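# Place the carton fully on the raised block

## Task

Set the carton on top of the raised block so that none of it sticks out past the block's edges, and make sure it stays there without the robot holding it; then switch off suction and back the tool away.

## Robot and tools

Robot: one Doosan M1013 six-joint arm carrying a vacuum tool with four suction cups on two air channels, a and b. Joints from the base outward: waist, shoulder, elbow, forearm roll, wrist pitch, wrist roll. The elbow ranges from -2.792 to 2.792 rad; the others from -6.283 to 6.283 rad.

Scene frame: the origin is on the table top directly under the arm's base. +z is up, and +y is to the left when you face along +x. Positions are in metres, orientation is a quaternion in w,x,y,z order, and velocities are in m/s and rad/s. The base may be slightly tilted against the table. The reported position can be a little off, more so when the arm is reaching far.

Cup point: the centre of the four cup rims when they touch nothing. Its +z axis is the direction the cups face. In its own axes the cups sit at x = -35 and +35 mm, with y = -70 mm for channel a and y = +70 mm for channel b. The tool body reaches 148 mm to each side along its y axis.

execute_actions(actions): a list of actions. Each action is a list of up to 15 rows, and each row runs for one control step of 1/30 s. If an action has fewer than 15 rows, its last row is repeated for the remaining steps. A row has 8 numbers in [-1, 1]: dx, dy, dz, rx, ry, rz, suction_a, suction_b. The first six are an offset, not a pose. They give the target of the cup point relative to where it was measured when that action began, in the cup point's own axes. For the first action of a call, that start is the last pose a result reported. Every row is measured from this same start, not from the row before. Scale: 1.0 means 0.6 m for dx, dy, dz and 180 degrees for rotation. rx, ry, rz together form a single rotation vector. suction_a and suction_b are each a fraction of full vacuum (about 75 kPa below ambient). A value of 0.01 or less switches that channel off, and each channel keeps its last setting. A row may carry 6 more numbers from 0 to 1: stiffness scales for the six joints, in the order of the Joint positions line. Each scale persists until replaced. An empty list just returns state and images.

Per-step clipping: every step, the commanded pose is limited to at most 70 mm and 16 degrees from the measured pose. When an action ends, the arm continues at most to the last clipped pose, so a far target takes several actions.

move(target, speed, blocking): target is one row in the same layout as above, with 8 to 14 numbers. Its offsets are in the cup point's axes and are measured from the pose in the latest result that shows one. The cup point follows a straight path there, turning the short way round. The path takes 0.5 to 10 s, and a path needing longer is cut off at 10 s. speed is in m/s, from 0.002 to 0.5, default 0.25. Turning is capped at twice that value in rad/s. The suction values are applied when the move starts, and the move does not wait for them. With blocking=false the result comes after 0.5 s while the arm keeps going. Until a result shows that move has ended, you must call wait or stop before sending any other motion. The result adds a move: line giving the ending (done, off_target, moving, held, fault), the distance from target, and limits. limits=paced means the pose sent was clipped. limits=held means a check blocked some steps, after which the arm may move much faster than speed. The path does not avoid obstacles.

wait(seconds): 0 to 10 s. The arm holds its last command, and a running move continues. stop(): brakes a running move; the tool settings stay as they are. zoom_image(camera, region): a closer view of the latest image. region is [x0, y0, x1, y1] in pixels, (0,0) is the top-left corner, and the box may be at most 504 by 504. read_manual(section): returns only licence texts ("licences"). finished_scene(scene): ends the current scene, given its number, and reports whether the goal was met. This cannot be undone.

Cameras, each 504x504: cam_head_left, cam_head_right, cam_high, cam_low, cam_wrist.

Result lines: state (end_effector_position, end_effector_quat_wxyz, velocities), Joint positions, Hand target (the pose the controller is now driving toward), and step readings, where HELD marks a step that was partly held back. "pose unreachable" means the clearance check, which treats any mount under the base as part of the arm, altered or blocked the command. suction_measured_a and suction_measured_b give the vacuum each channel reached. part_present_a and part_present_b switch to 1 at 0.54 and back to 0 below 0.49. MOTOR HOT warns of overheating, which holding loads causes; OVER-TEMPERATURE FAULT means the brakes were set until the motors cool.

Gripping: switch a channel on and press both of its cups (36 mm rims) fully onto a flat, smooth face of the object. Edges, holes or seams under a rim leak. A channel with an uncovered cup takes all the pump's flow and starves the other channel. A good seal settles up to 0.17 below the commanded value, or 0.27 with both channels on. Under vacuum the cups shorten, so the held object sits up to about 12 mm nearer the tool. Vacuum can lift a resting object even while the tool is still. To release, set the object down on its support, switch both channels off, then lift more than 15 mm. If a cup seals to the table, switch that channel off to free the tool.

Cautions: the arm is stiff. Commanding even slightly past a firm contact can trigger a fault. A fault happens when a joint hits its load limit (waist 306, shoulder 306, elbow 144, other joints 40.5 N m) or an outside force reaches 144 N. It stops the arm for 10 s and skips the rest of the call. Approach contacts slowly. Avoid drops, slams and hard pushes, and never knock anything off the table. Loose objects may occasionally get nudged, so check the carton's position before finishing. The simulation keeps running while you think.

Each tool is called after "Call:" as name([rows], argument=value, ...), one row to a line, values as JSON.

## Session

Call:
execute_actions(actions=[])

Scene clock: 0.00 s.
end_effector_position=(+0.6500, -0.0068, +0.5227) suction_measured_a=0.01 part_present_a=0 suction_measured_b=0.01 part_present_b=0 end_effector_quat_wxyz=(+0.005, +0.714, +0.700, -0.005) end_effector_velocity=(-0.000, +0.000, -0.000) end_effector_angular_velocity=(+0.002, +0.001, -0.001)
Joint positions: [-0.054  0.153  1.528  0.     1.463  1.517]
Joint velocities: [0.    0.    0.    0.002 0.001 0.001]
Hand target: +0.650, -0.007, +0.523; +0.005, +0.714, +0.700, -0.005
Joint stiffness scale: [1. 1. 1. 1. 1. 1.]

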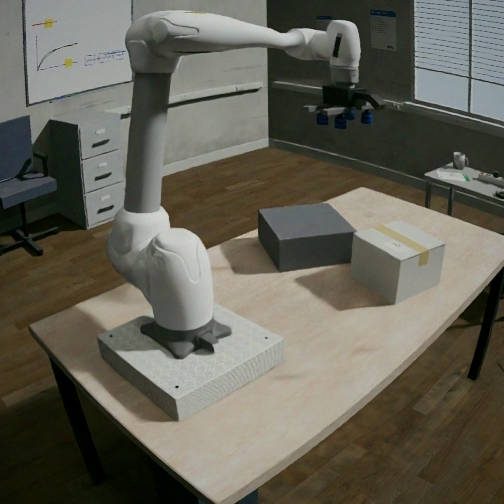

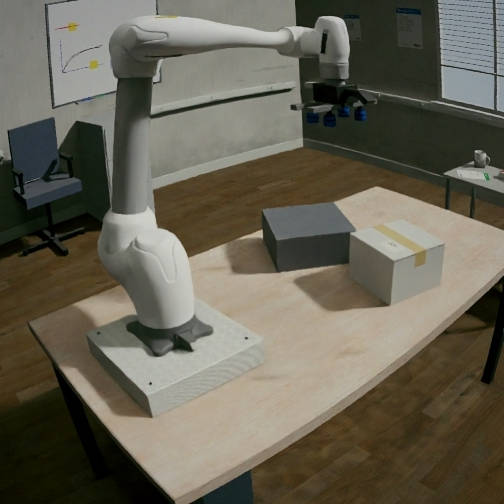

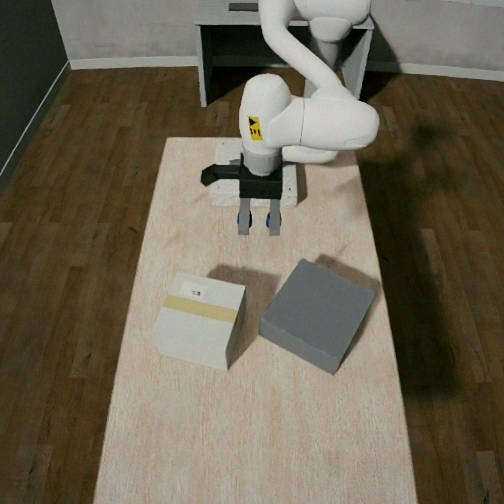

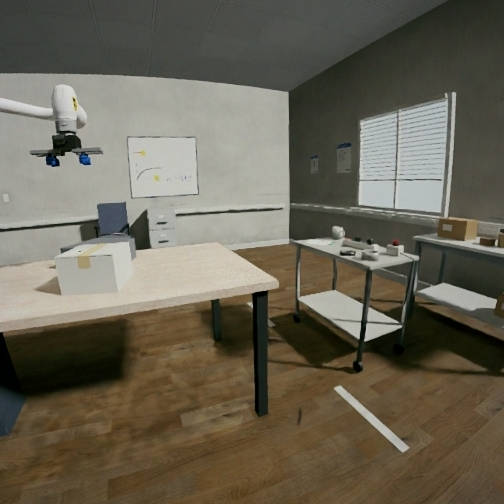

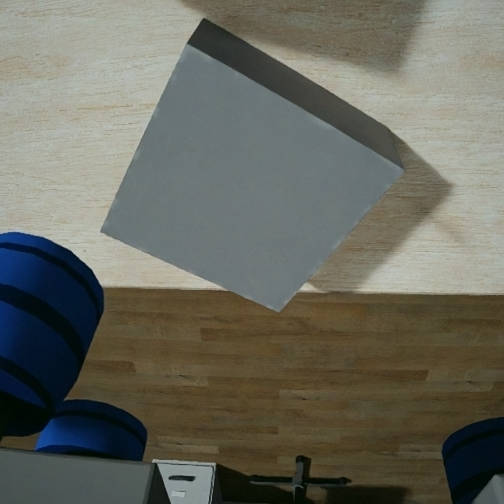

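Call:
zoom_image(camera="cam_high", region=[130, 230, 400, 400])

Call:
move(target=[-0.6, 0.1, 0, 0, 0, 0, 0, 0], speed=0.4)

Region (130, 230, 400, 400) of cam_high's 504x504 image, scaled by 1.867, with more detail than that image has; it fills the top 317 rows of this view, and the rest is white.

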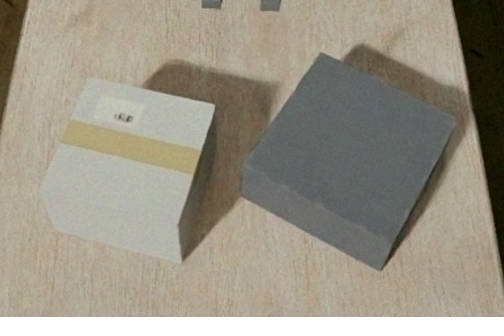

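Scene clock: 22.93 s.
end_effector_position=(+0.7032, -0.3661, +0.5286) suction_measured_a=0.01 part_present_a=0 suction_measured_b=0.01 part_present_b=0 end_effector_quat_wxyz=(+0.008, +0.714, +0.700, -0.004) end_effector_velocity=(+0.000, -0.000, +0.002) end_effector_angular_velocity=(+0.001, +0.000, +0.002)
Joint positions: [-0.511  0.389  1.219  0.     1.528  1.061]
Joint velocities: [-0.     0.    -0.004  0.001  0.004 -0.002]
Hand target: +0.703, -0.368, +0.528; +0.004, +0.714, +0.700, -0.005
Off the commanded pose: 0.002 m, 0 deg.
Joint stiffness scale: [1. 1. 1. 1. 1. 1.]
move: done

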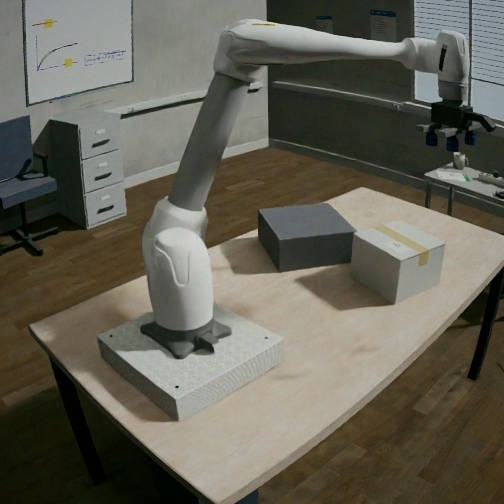

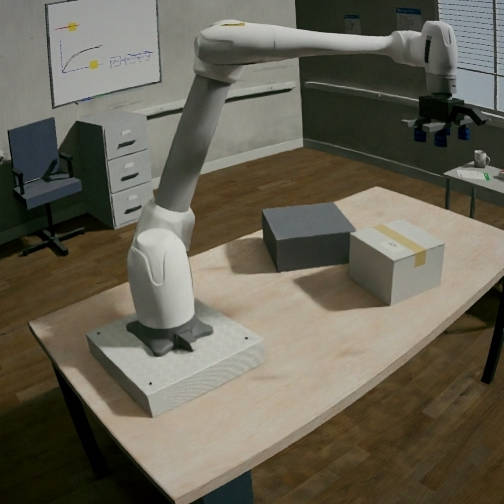

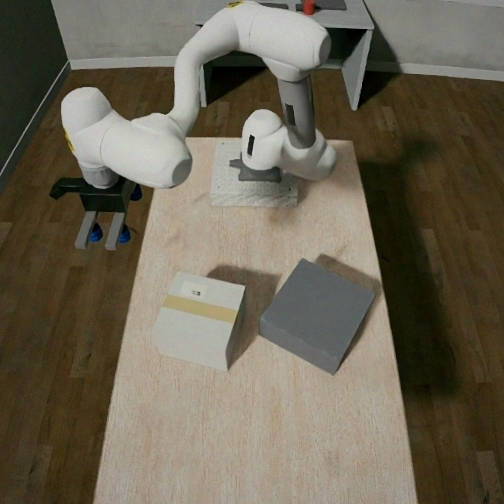

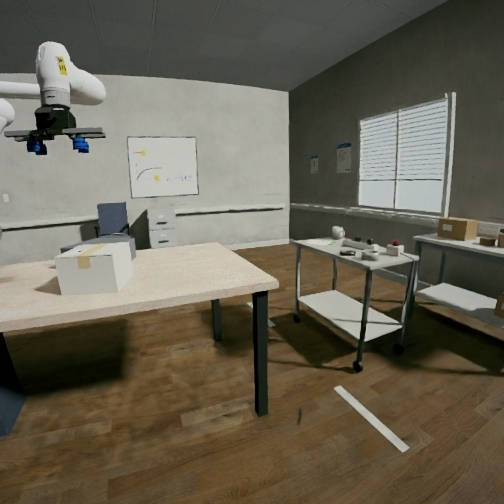

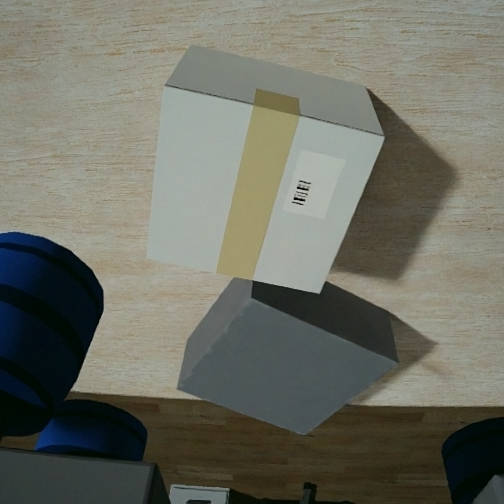

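Call:
move(target=[0.313, 0.007, 0.40, 0, 0, 0.067, 0, 0], speed=0.4)

Scene clock: 36.50 s.
end_effector_position=(+0.7119, -0.1838, +0.2897) suction_measured_a=0.01 part_present_a=0 suction_measured_b=0.01 part_present_b=0 end_effector_quat_wxyz=(+0.008, +0.784, +0.621, -0.003) end_effector_velocity=(+0.002, +0.000, +0.000) end_effector_angular_velocity=(-0.001, -0.007, -0.007)
Joint positions: [-0.284  0.393  1.655  0.     1.089  1.497]
Joint velocities: [ 0.    -0.     0.     0.001 -0.006  0.007]
Hand target: +0.713, -0.183, +0.286; +0.008, +0.784, +0.621, -0.003
Off the commanded pose: 0.004 m, 0 deg.
Joint stiffness scale: [1. 1. 1. 1. 1. 1.]
move: off_target

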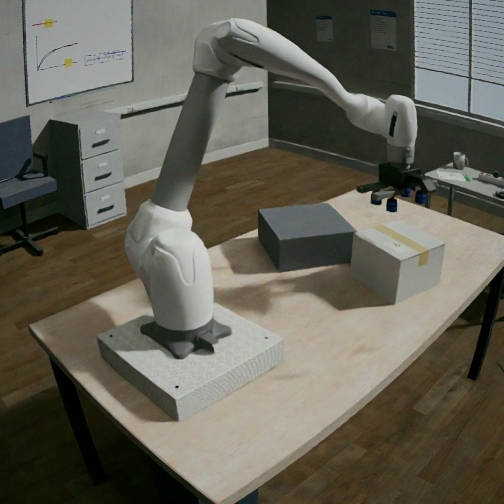

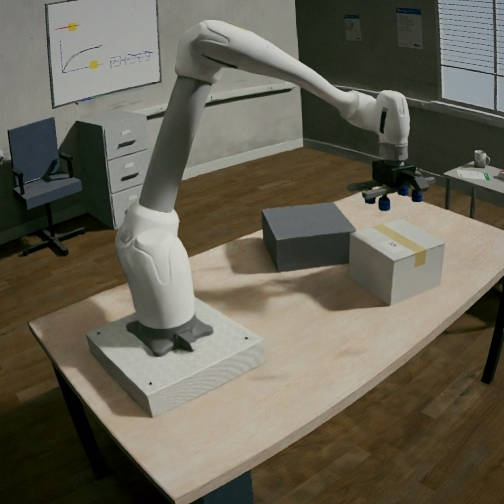

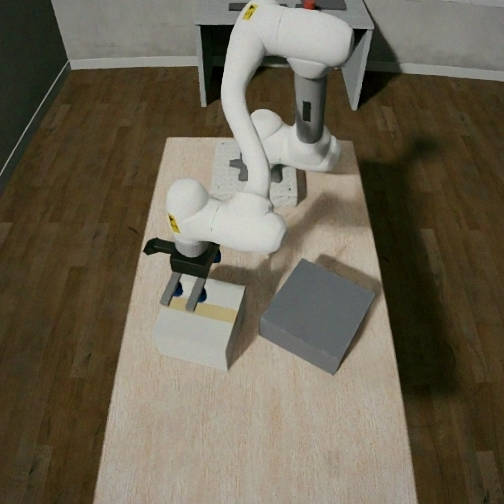

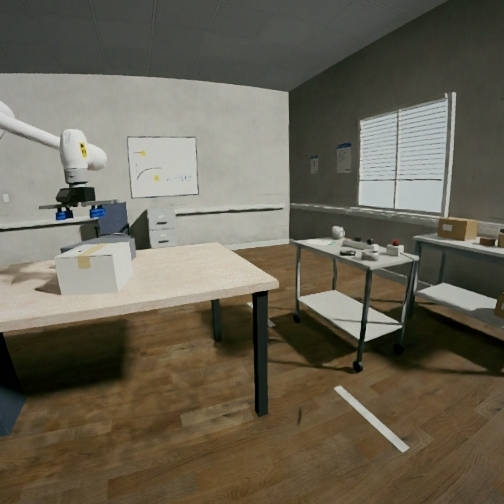

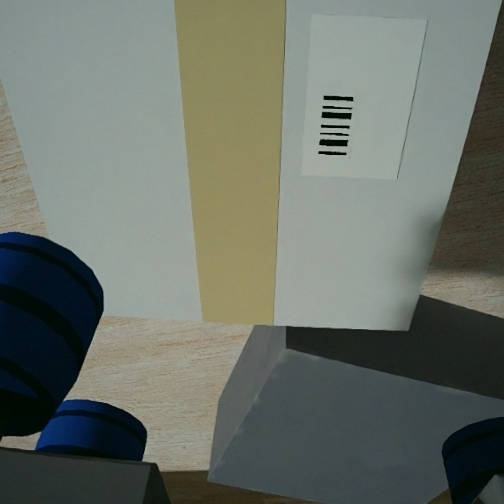

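Call:
move(target=[0.015, 0.033, 0.15, 0, 0, 0, 0, 0], speed=0.2)

Scene clock: 44.27 s.
end_effector_position=(+0.7329, -0.1827, +0.2036) suction_measured_a=0.01 part_present_a=0 suction_measured_b=0.01 part_present_b=0 end_effector_quat_wxyz=(+0.007, +0.783, +0.622, -0.003) end_effector_velocity=(+0.001, -0.000, -0.000) end_effector_angular_velocity=(-0.001, -0.004, -0.001)
Joint positions: [-0.273  0.493  1.68   0.     0.965  1.508]
Joint velocities: [ 0.001  0.001 -0.    -0.    -0.005  0.001]
Hand target: +0.734, -0.181, +0.200; +0.008, +0.784, +0.621, -0.003
Off the commanded pose: 0.004 m, 0 deg.
Joint stiffness scale: [1. 1. 1. 1. 1. 1.]
move: off_target

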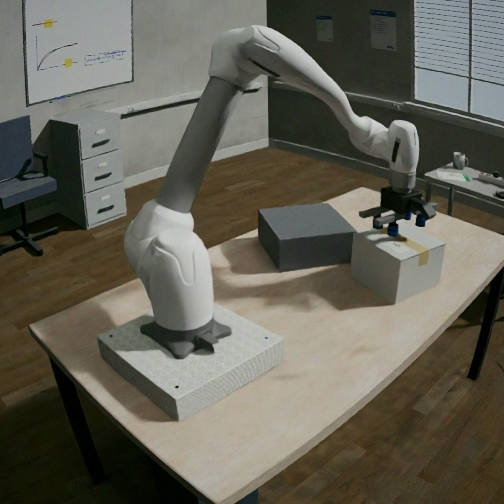

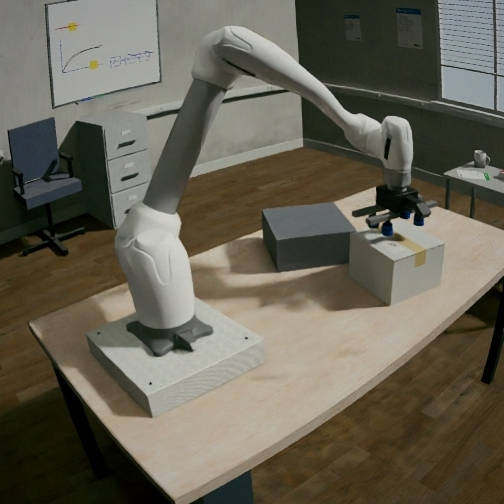

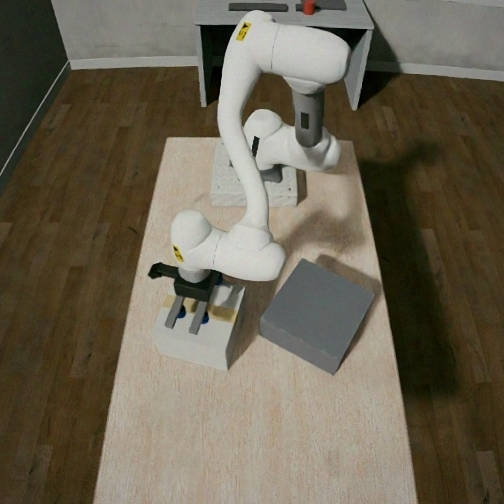

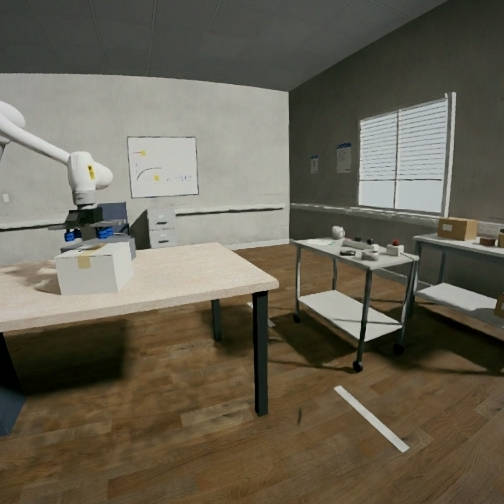

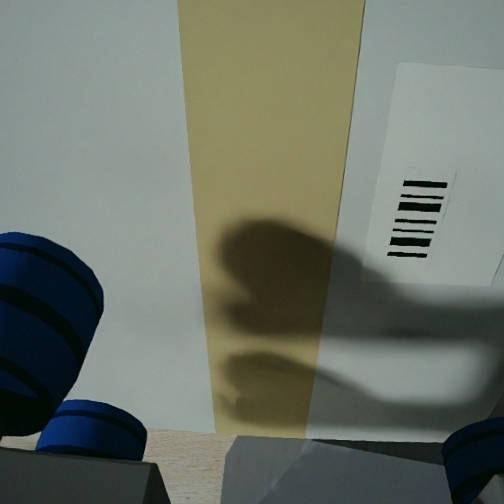

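Call:
move(target=[0.012, 0.012, 0.088, 0, 0, 0, 1, 1], speed=0.08)

Scene clock: 51.27 s.
end_effector_position=(+0.7392, -0.1794, +0.1506) suction_measured_a=0.48 part_present_a=0 suction_measured_b=0.48 part_present_b=0 end_effector_quat_wxyz=(+0.004, +0.783, +0.622, -0.005) end_effector_velocity=(+0.000, -0.000, -0.002) end_effector_angular_velocity=(+0.000, +0.000, -0.001)
Joint positions: [-0.265  0.553  1.696  0.     0.896  1.515]
Joint velocities: [-0.     0.002  0.    -0.    -0.002  0.001]
Hand target: +0.742, -0.178, +0.151; +0.007, +0.783, +0.622, -0.003
Off the commanded pose: 0.003 m, 0 deg.
Joint stiffness scale: [1. 1. 1. 1. 1. 1.]
move: done

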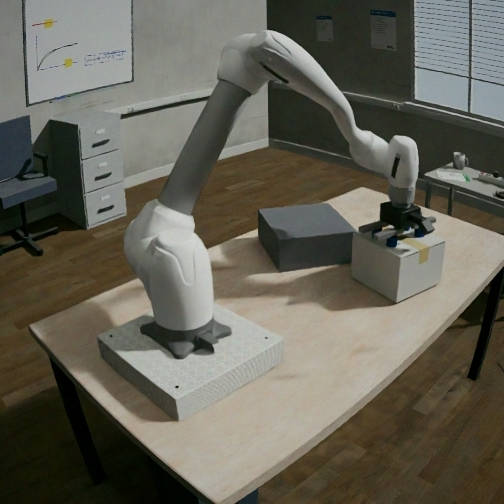

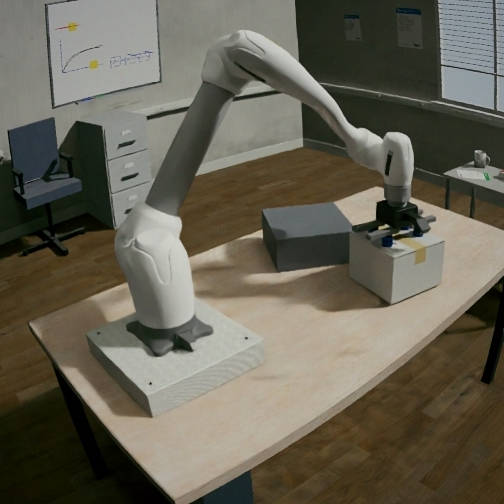

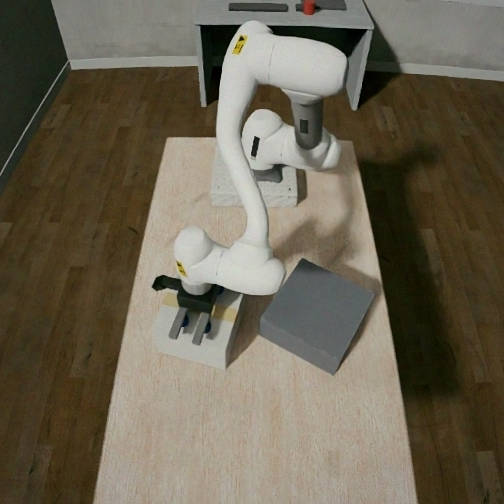

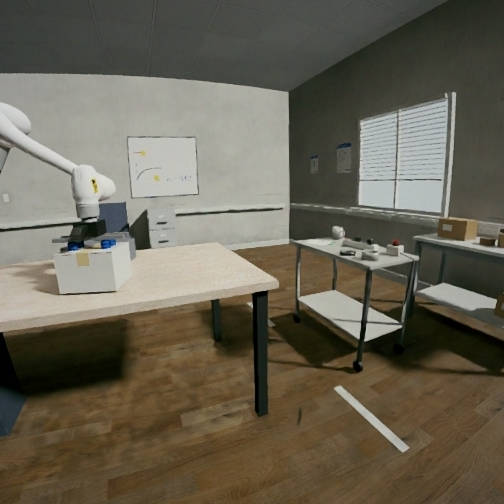

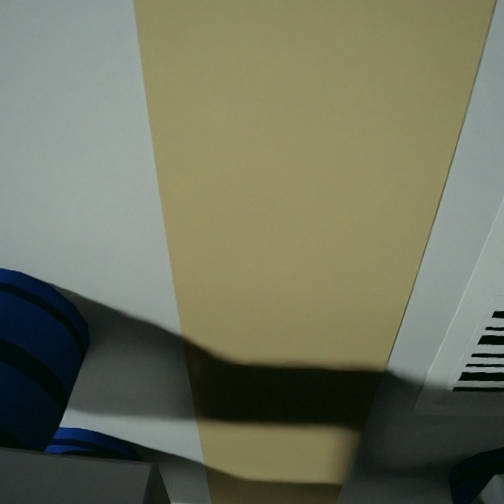

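Call:
move(target=[0, 0, -0.33, 0, 0, 0, 1, 1], speed=0.2)

Scene clock: 59.30 s.
end_effector_position=(+0.7404, -0.1766, +0.3445) suction_measured_a=0.79 part_present_a=1 suction_measured_b=0.79 part_present_b=1 end_effector_quat_wxyz=(+0.005, +0.783, +0.622, -0.005) end_effector_velocity=(-0.001, +0.001, -0.000) end_effector_angular_velocity=(+0.002, +0.006, +0.001)
Joint positions: [-0.265  0.398  1.54   0.     1.206  1.515]
Joint velocities: [ 0.     0.     0.     0.     0.006 -0.001]
Hand target: +0.740, -0.177, +0.349; +0.004, +0.783, +0.622, -0.005
Off the commanded pose: 0.004 m, 0 deg.
Joint stiffness scale: [1. 1. 1. 1. 1. 1.]
move: off_target

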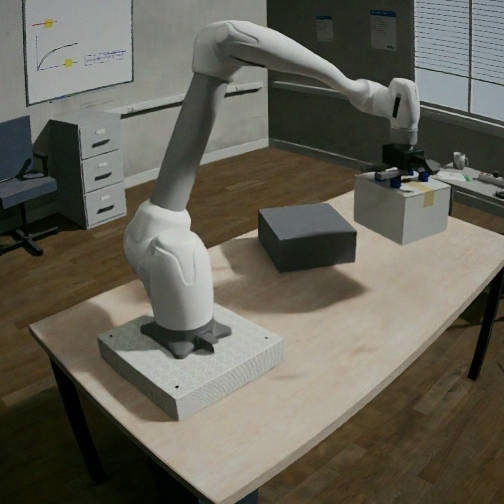

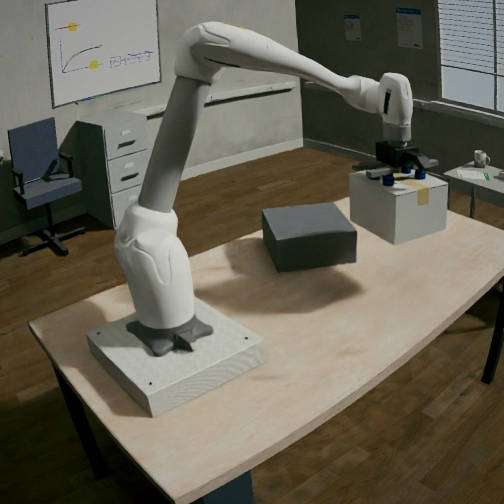

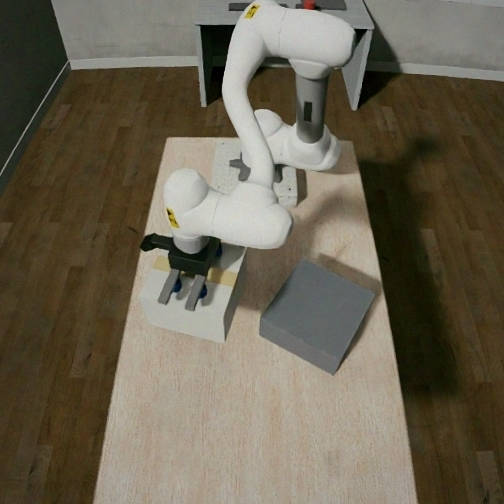

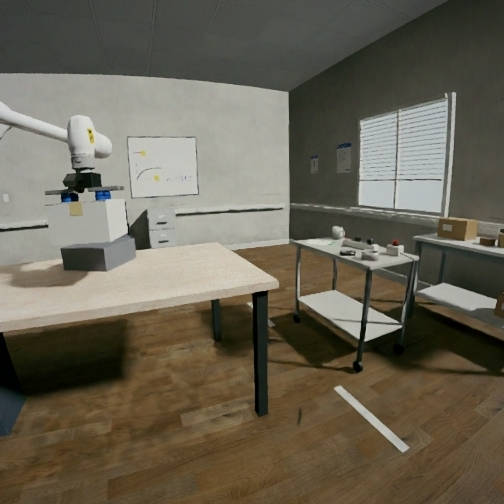

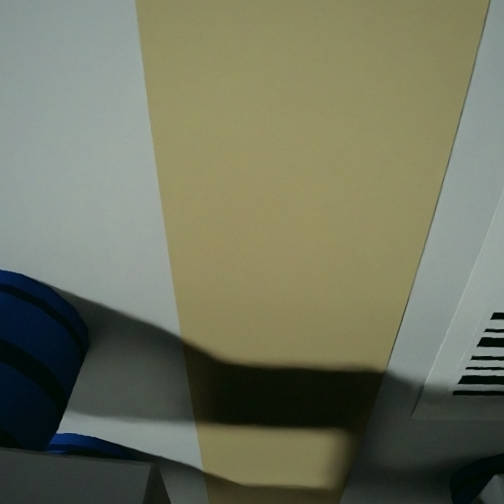

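Call:
move(target=[0.59, -0.207, 0.03, 0, 0, 0.097, 1, 1], speed=0.3)

Scene clock: 64.17 s.
end_effector_position=(+0.6971, +0.1941, +0.3226) suction_measured_a=0.79 part_present_a=1 suction_measured_b=0.79 part_present_b=1 end_effector_quat_wxyz=(+0.004, +0.868, +0.496, -0.006) end_effector_velocity=(-0.000, +0.001, -0.000) end_effector_angular_velocity=(-0.000, +0.001, -0.007)
Joint positions: [0.238 0.351 1.639 0.003 1.158 2.32 ]
Joint velocities: [ 0.001  0.001 -0.     0.     0.001  0.008]
Hand target: +0.700, +0.196, +0.321; +0.006, +0.868, +0.496, -0.004
Off the commanded pose: 0.003 m, 0 deg.
Joint stiffness scale: [1. 1. 1. 1. 1. 1.]
move: done

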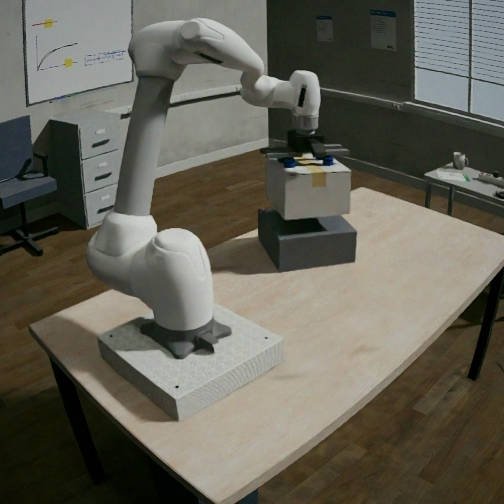

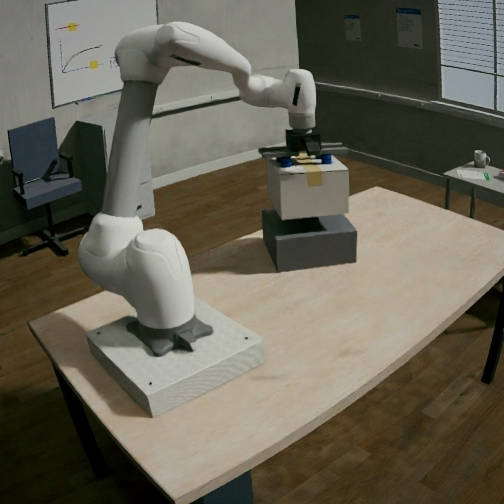

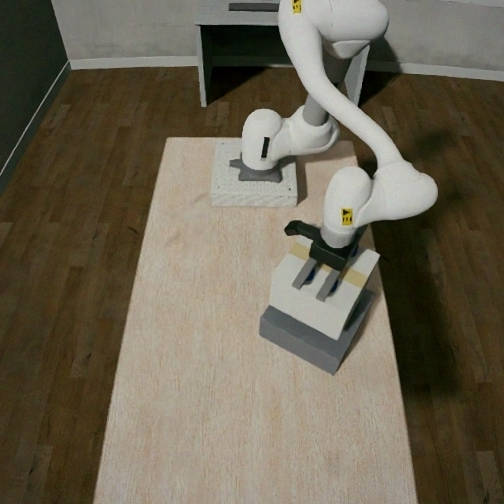

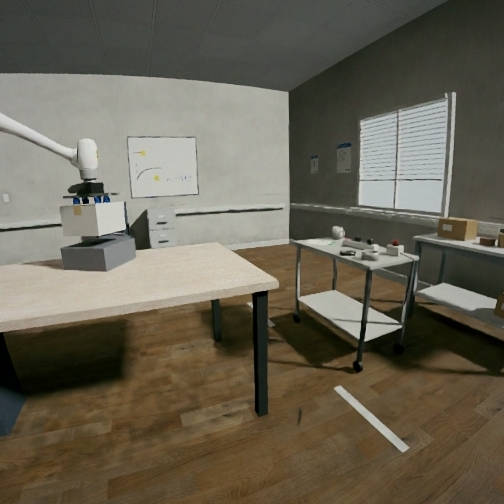

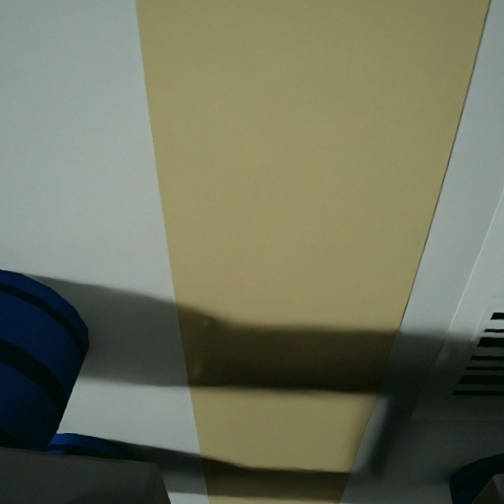

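Call:
move(target=[0, 0, 0.065, 0, 0, 0, 1, 1], speed=0.1)

Call:
zoom_image(camera="cam_high", region=[230, 210, 410, 390])

Call:
zoom_image(camera="cam_head_left", region=[230, 130, 390, 290])

Call:
zoom_image(camera="cam_low", region=[30, 180, 150, 300])

Scene clock: 68.83 s.
end_effector_position=(+0.6964, +0.1935, +0.2877) suction_measured_a=0.79 part_present_a=1 suction_measured_b=0.79 part_present_b=1 end_effector_quat_wxyz=(+0.004, +0.868, +0.496, -0.006) end_effector_velocity=(+0.000, +0.001, -0.000) end_effector_angular_velocity=(+0.001, -0.003, -0.001)
Joint positions: [0.238 0.375 1.675 0.003 1.099 2.321]
Joint velocities: [ 0.    -0.     0.001  0.001 -0.003  0.001]
Hand target: +0.697, +0.194, +0.284; +0.004, +0.868, +0.496, -0.006
Off the commanded pose: 0.004 m, 0 deg.
Joint stiffness scale: [1. 1. 1. 1. 1. 1.]
move: off_target

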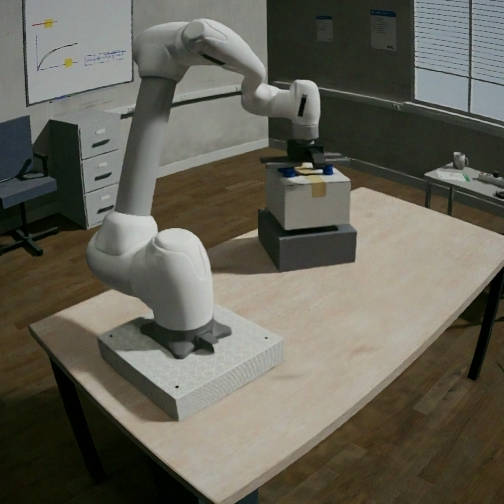

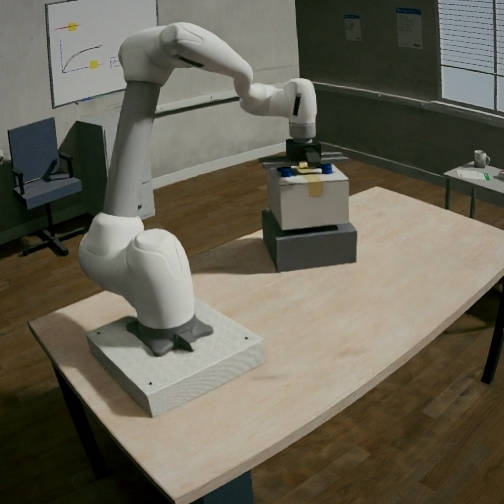

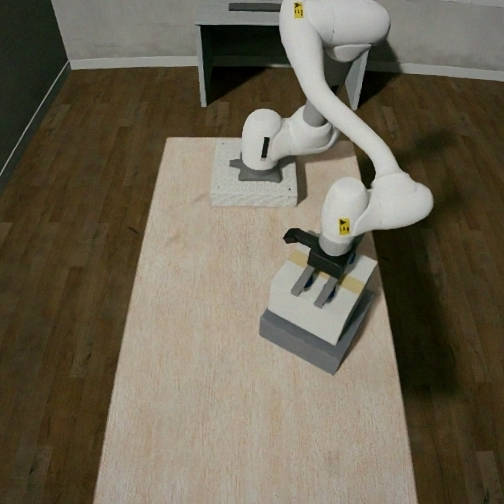

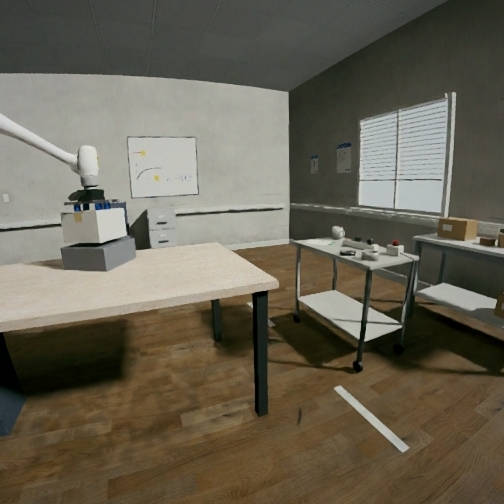

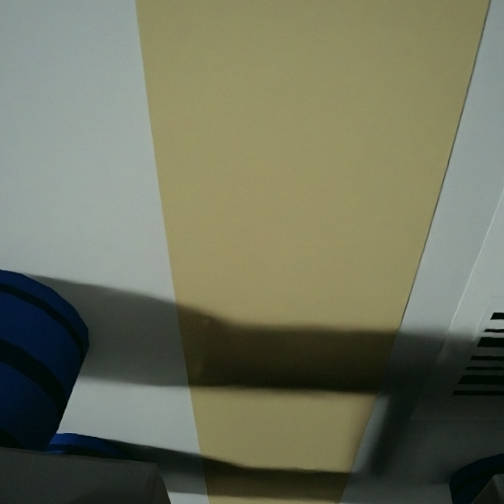

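Region (230, 210, 410, 390) of cam_high's 504x504 image, scaled by 2.800, with more detail than that image has.

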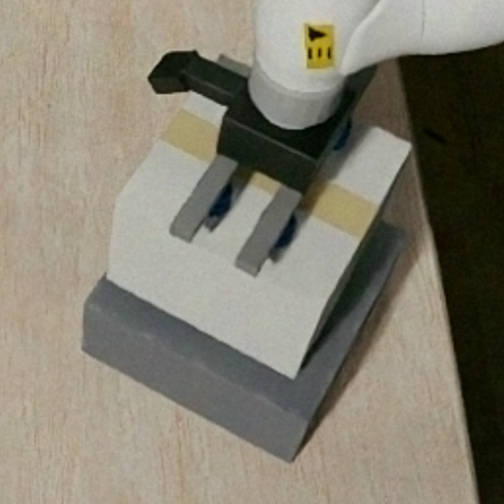

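Region (230, 130, 390, 290) of cam_head_left's 504x504 image, scaled by 3.150, with more detail than that image has.

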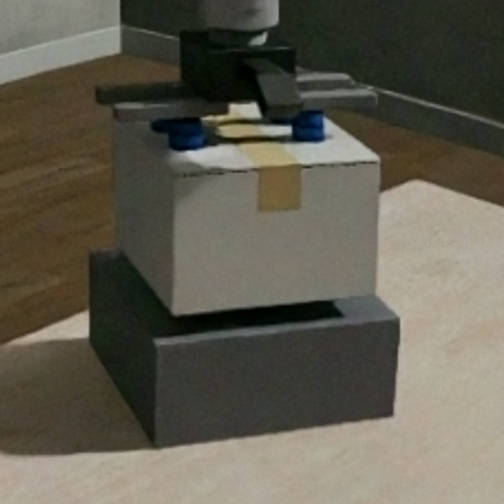

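Region (30, 180, 150, 300) of cam_low's 504x504 image, scaled by 4.200, with more detail than that image has.

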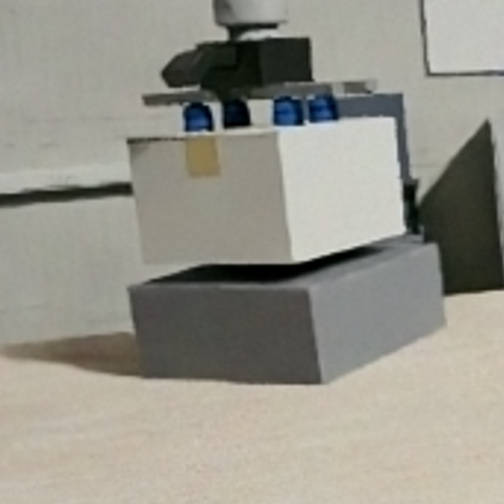

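Call:
move(target=[0.01, 0, 0.04, 0, 0, 0, 1, 1], speed=0.04)

Call:
zoom_image(camera="cam_low", region=[30, 180, 150, 300])

Call:
zoom_image(camera="cam_head_left", region=[230, 130, 390, 290])

Scene clock: 79.13 s.
end_effector_position=(+0.6996, +0.1965, +0.2679) suction_measured_a=0.79 part_present_a=1 suction_measured_b=0.79 part_present_b=1 end_effector_quat_wxyz=(+0.004, +0.868, +0.496, -0.006) end_effector_velocity=(+0.001, +0.001, -0.000) end_effector_angular_velocity=(+0.001, -0.003, -0.001)
Joint positions: [0.241 0.396 1.684 0.003 1.069 2.324]
Joint velocities: [ 0.001  0.     0.     0.    -0.004  0.002]
Hand target: +0.699, +0.198, +0.264; +0.004, +0.868, +0.496, -0.006
Off the commanded pose: 0.005 m, 0 deg.
Joint stiffness scale: [1. 1. 1. 1. 1. 1.]
move: off_target

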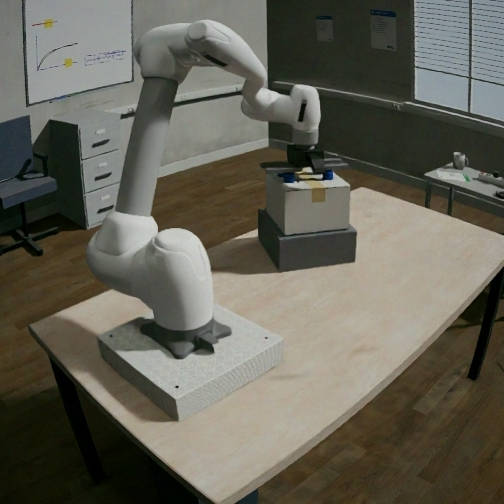

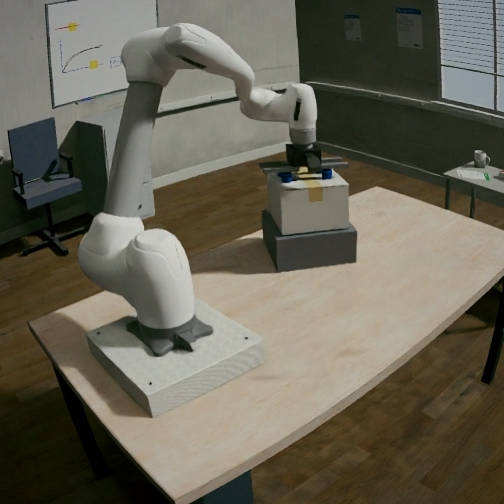

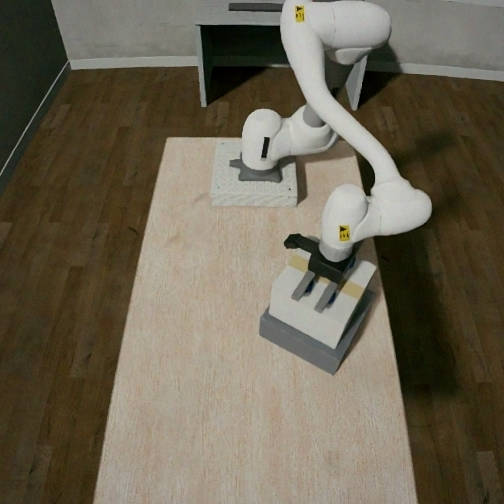

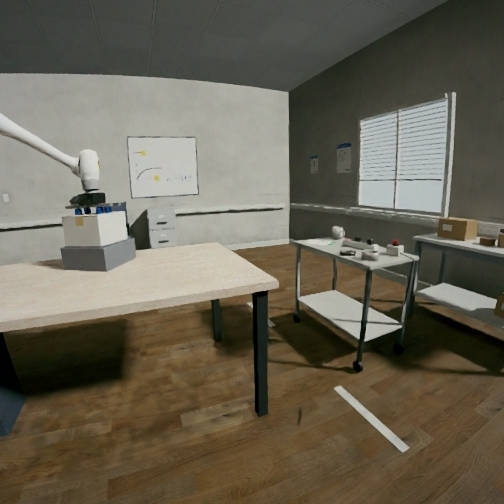

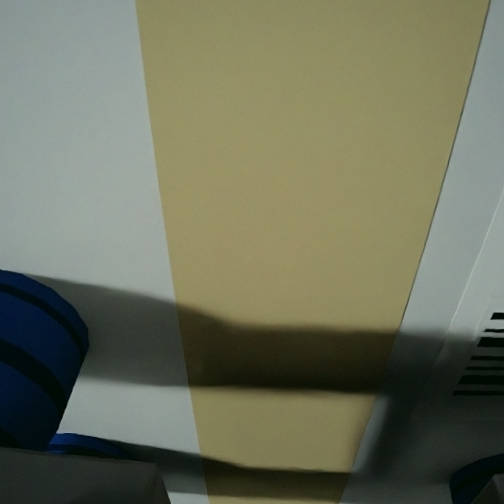

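Region (30, 180, 150, 300) of cam_low's 504x504 image, scaled by 4.200, with more detail than that image has.

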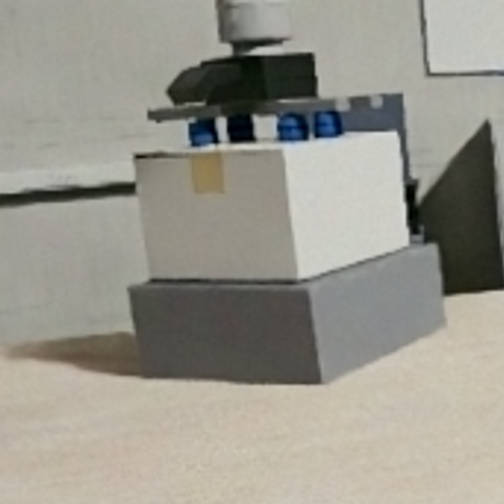

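Region (230, 130, 390, 290) of cam_head_left's 504x504 image, scaled by 3.150, with more detail than that image has.

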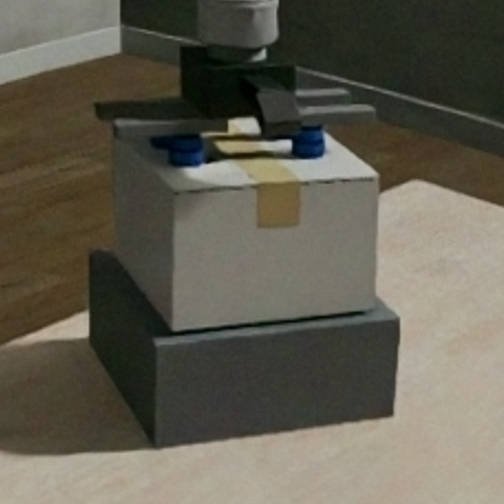

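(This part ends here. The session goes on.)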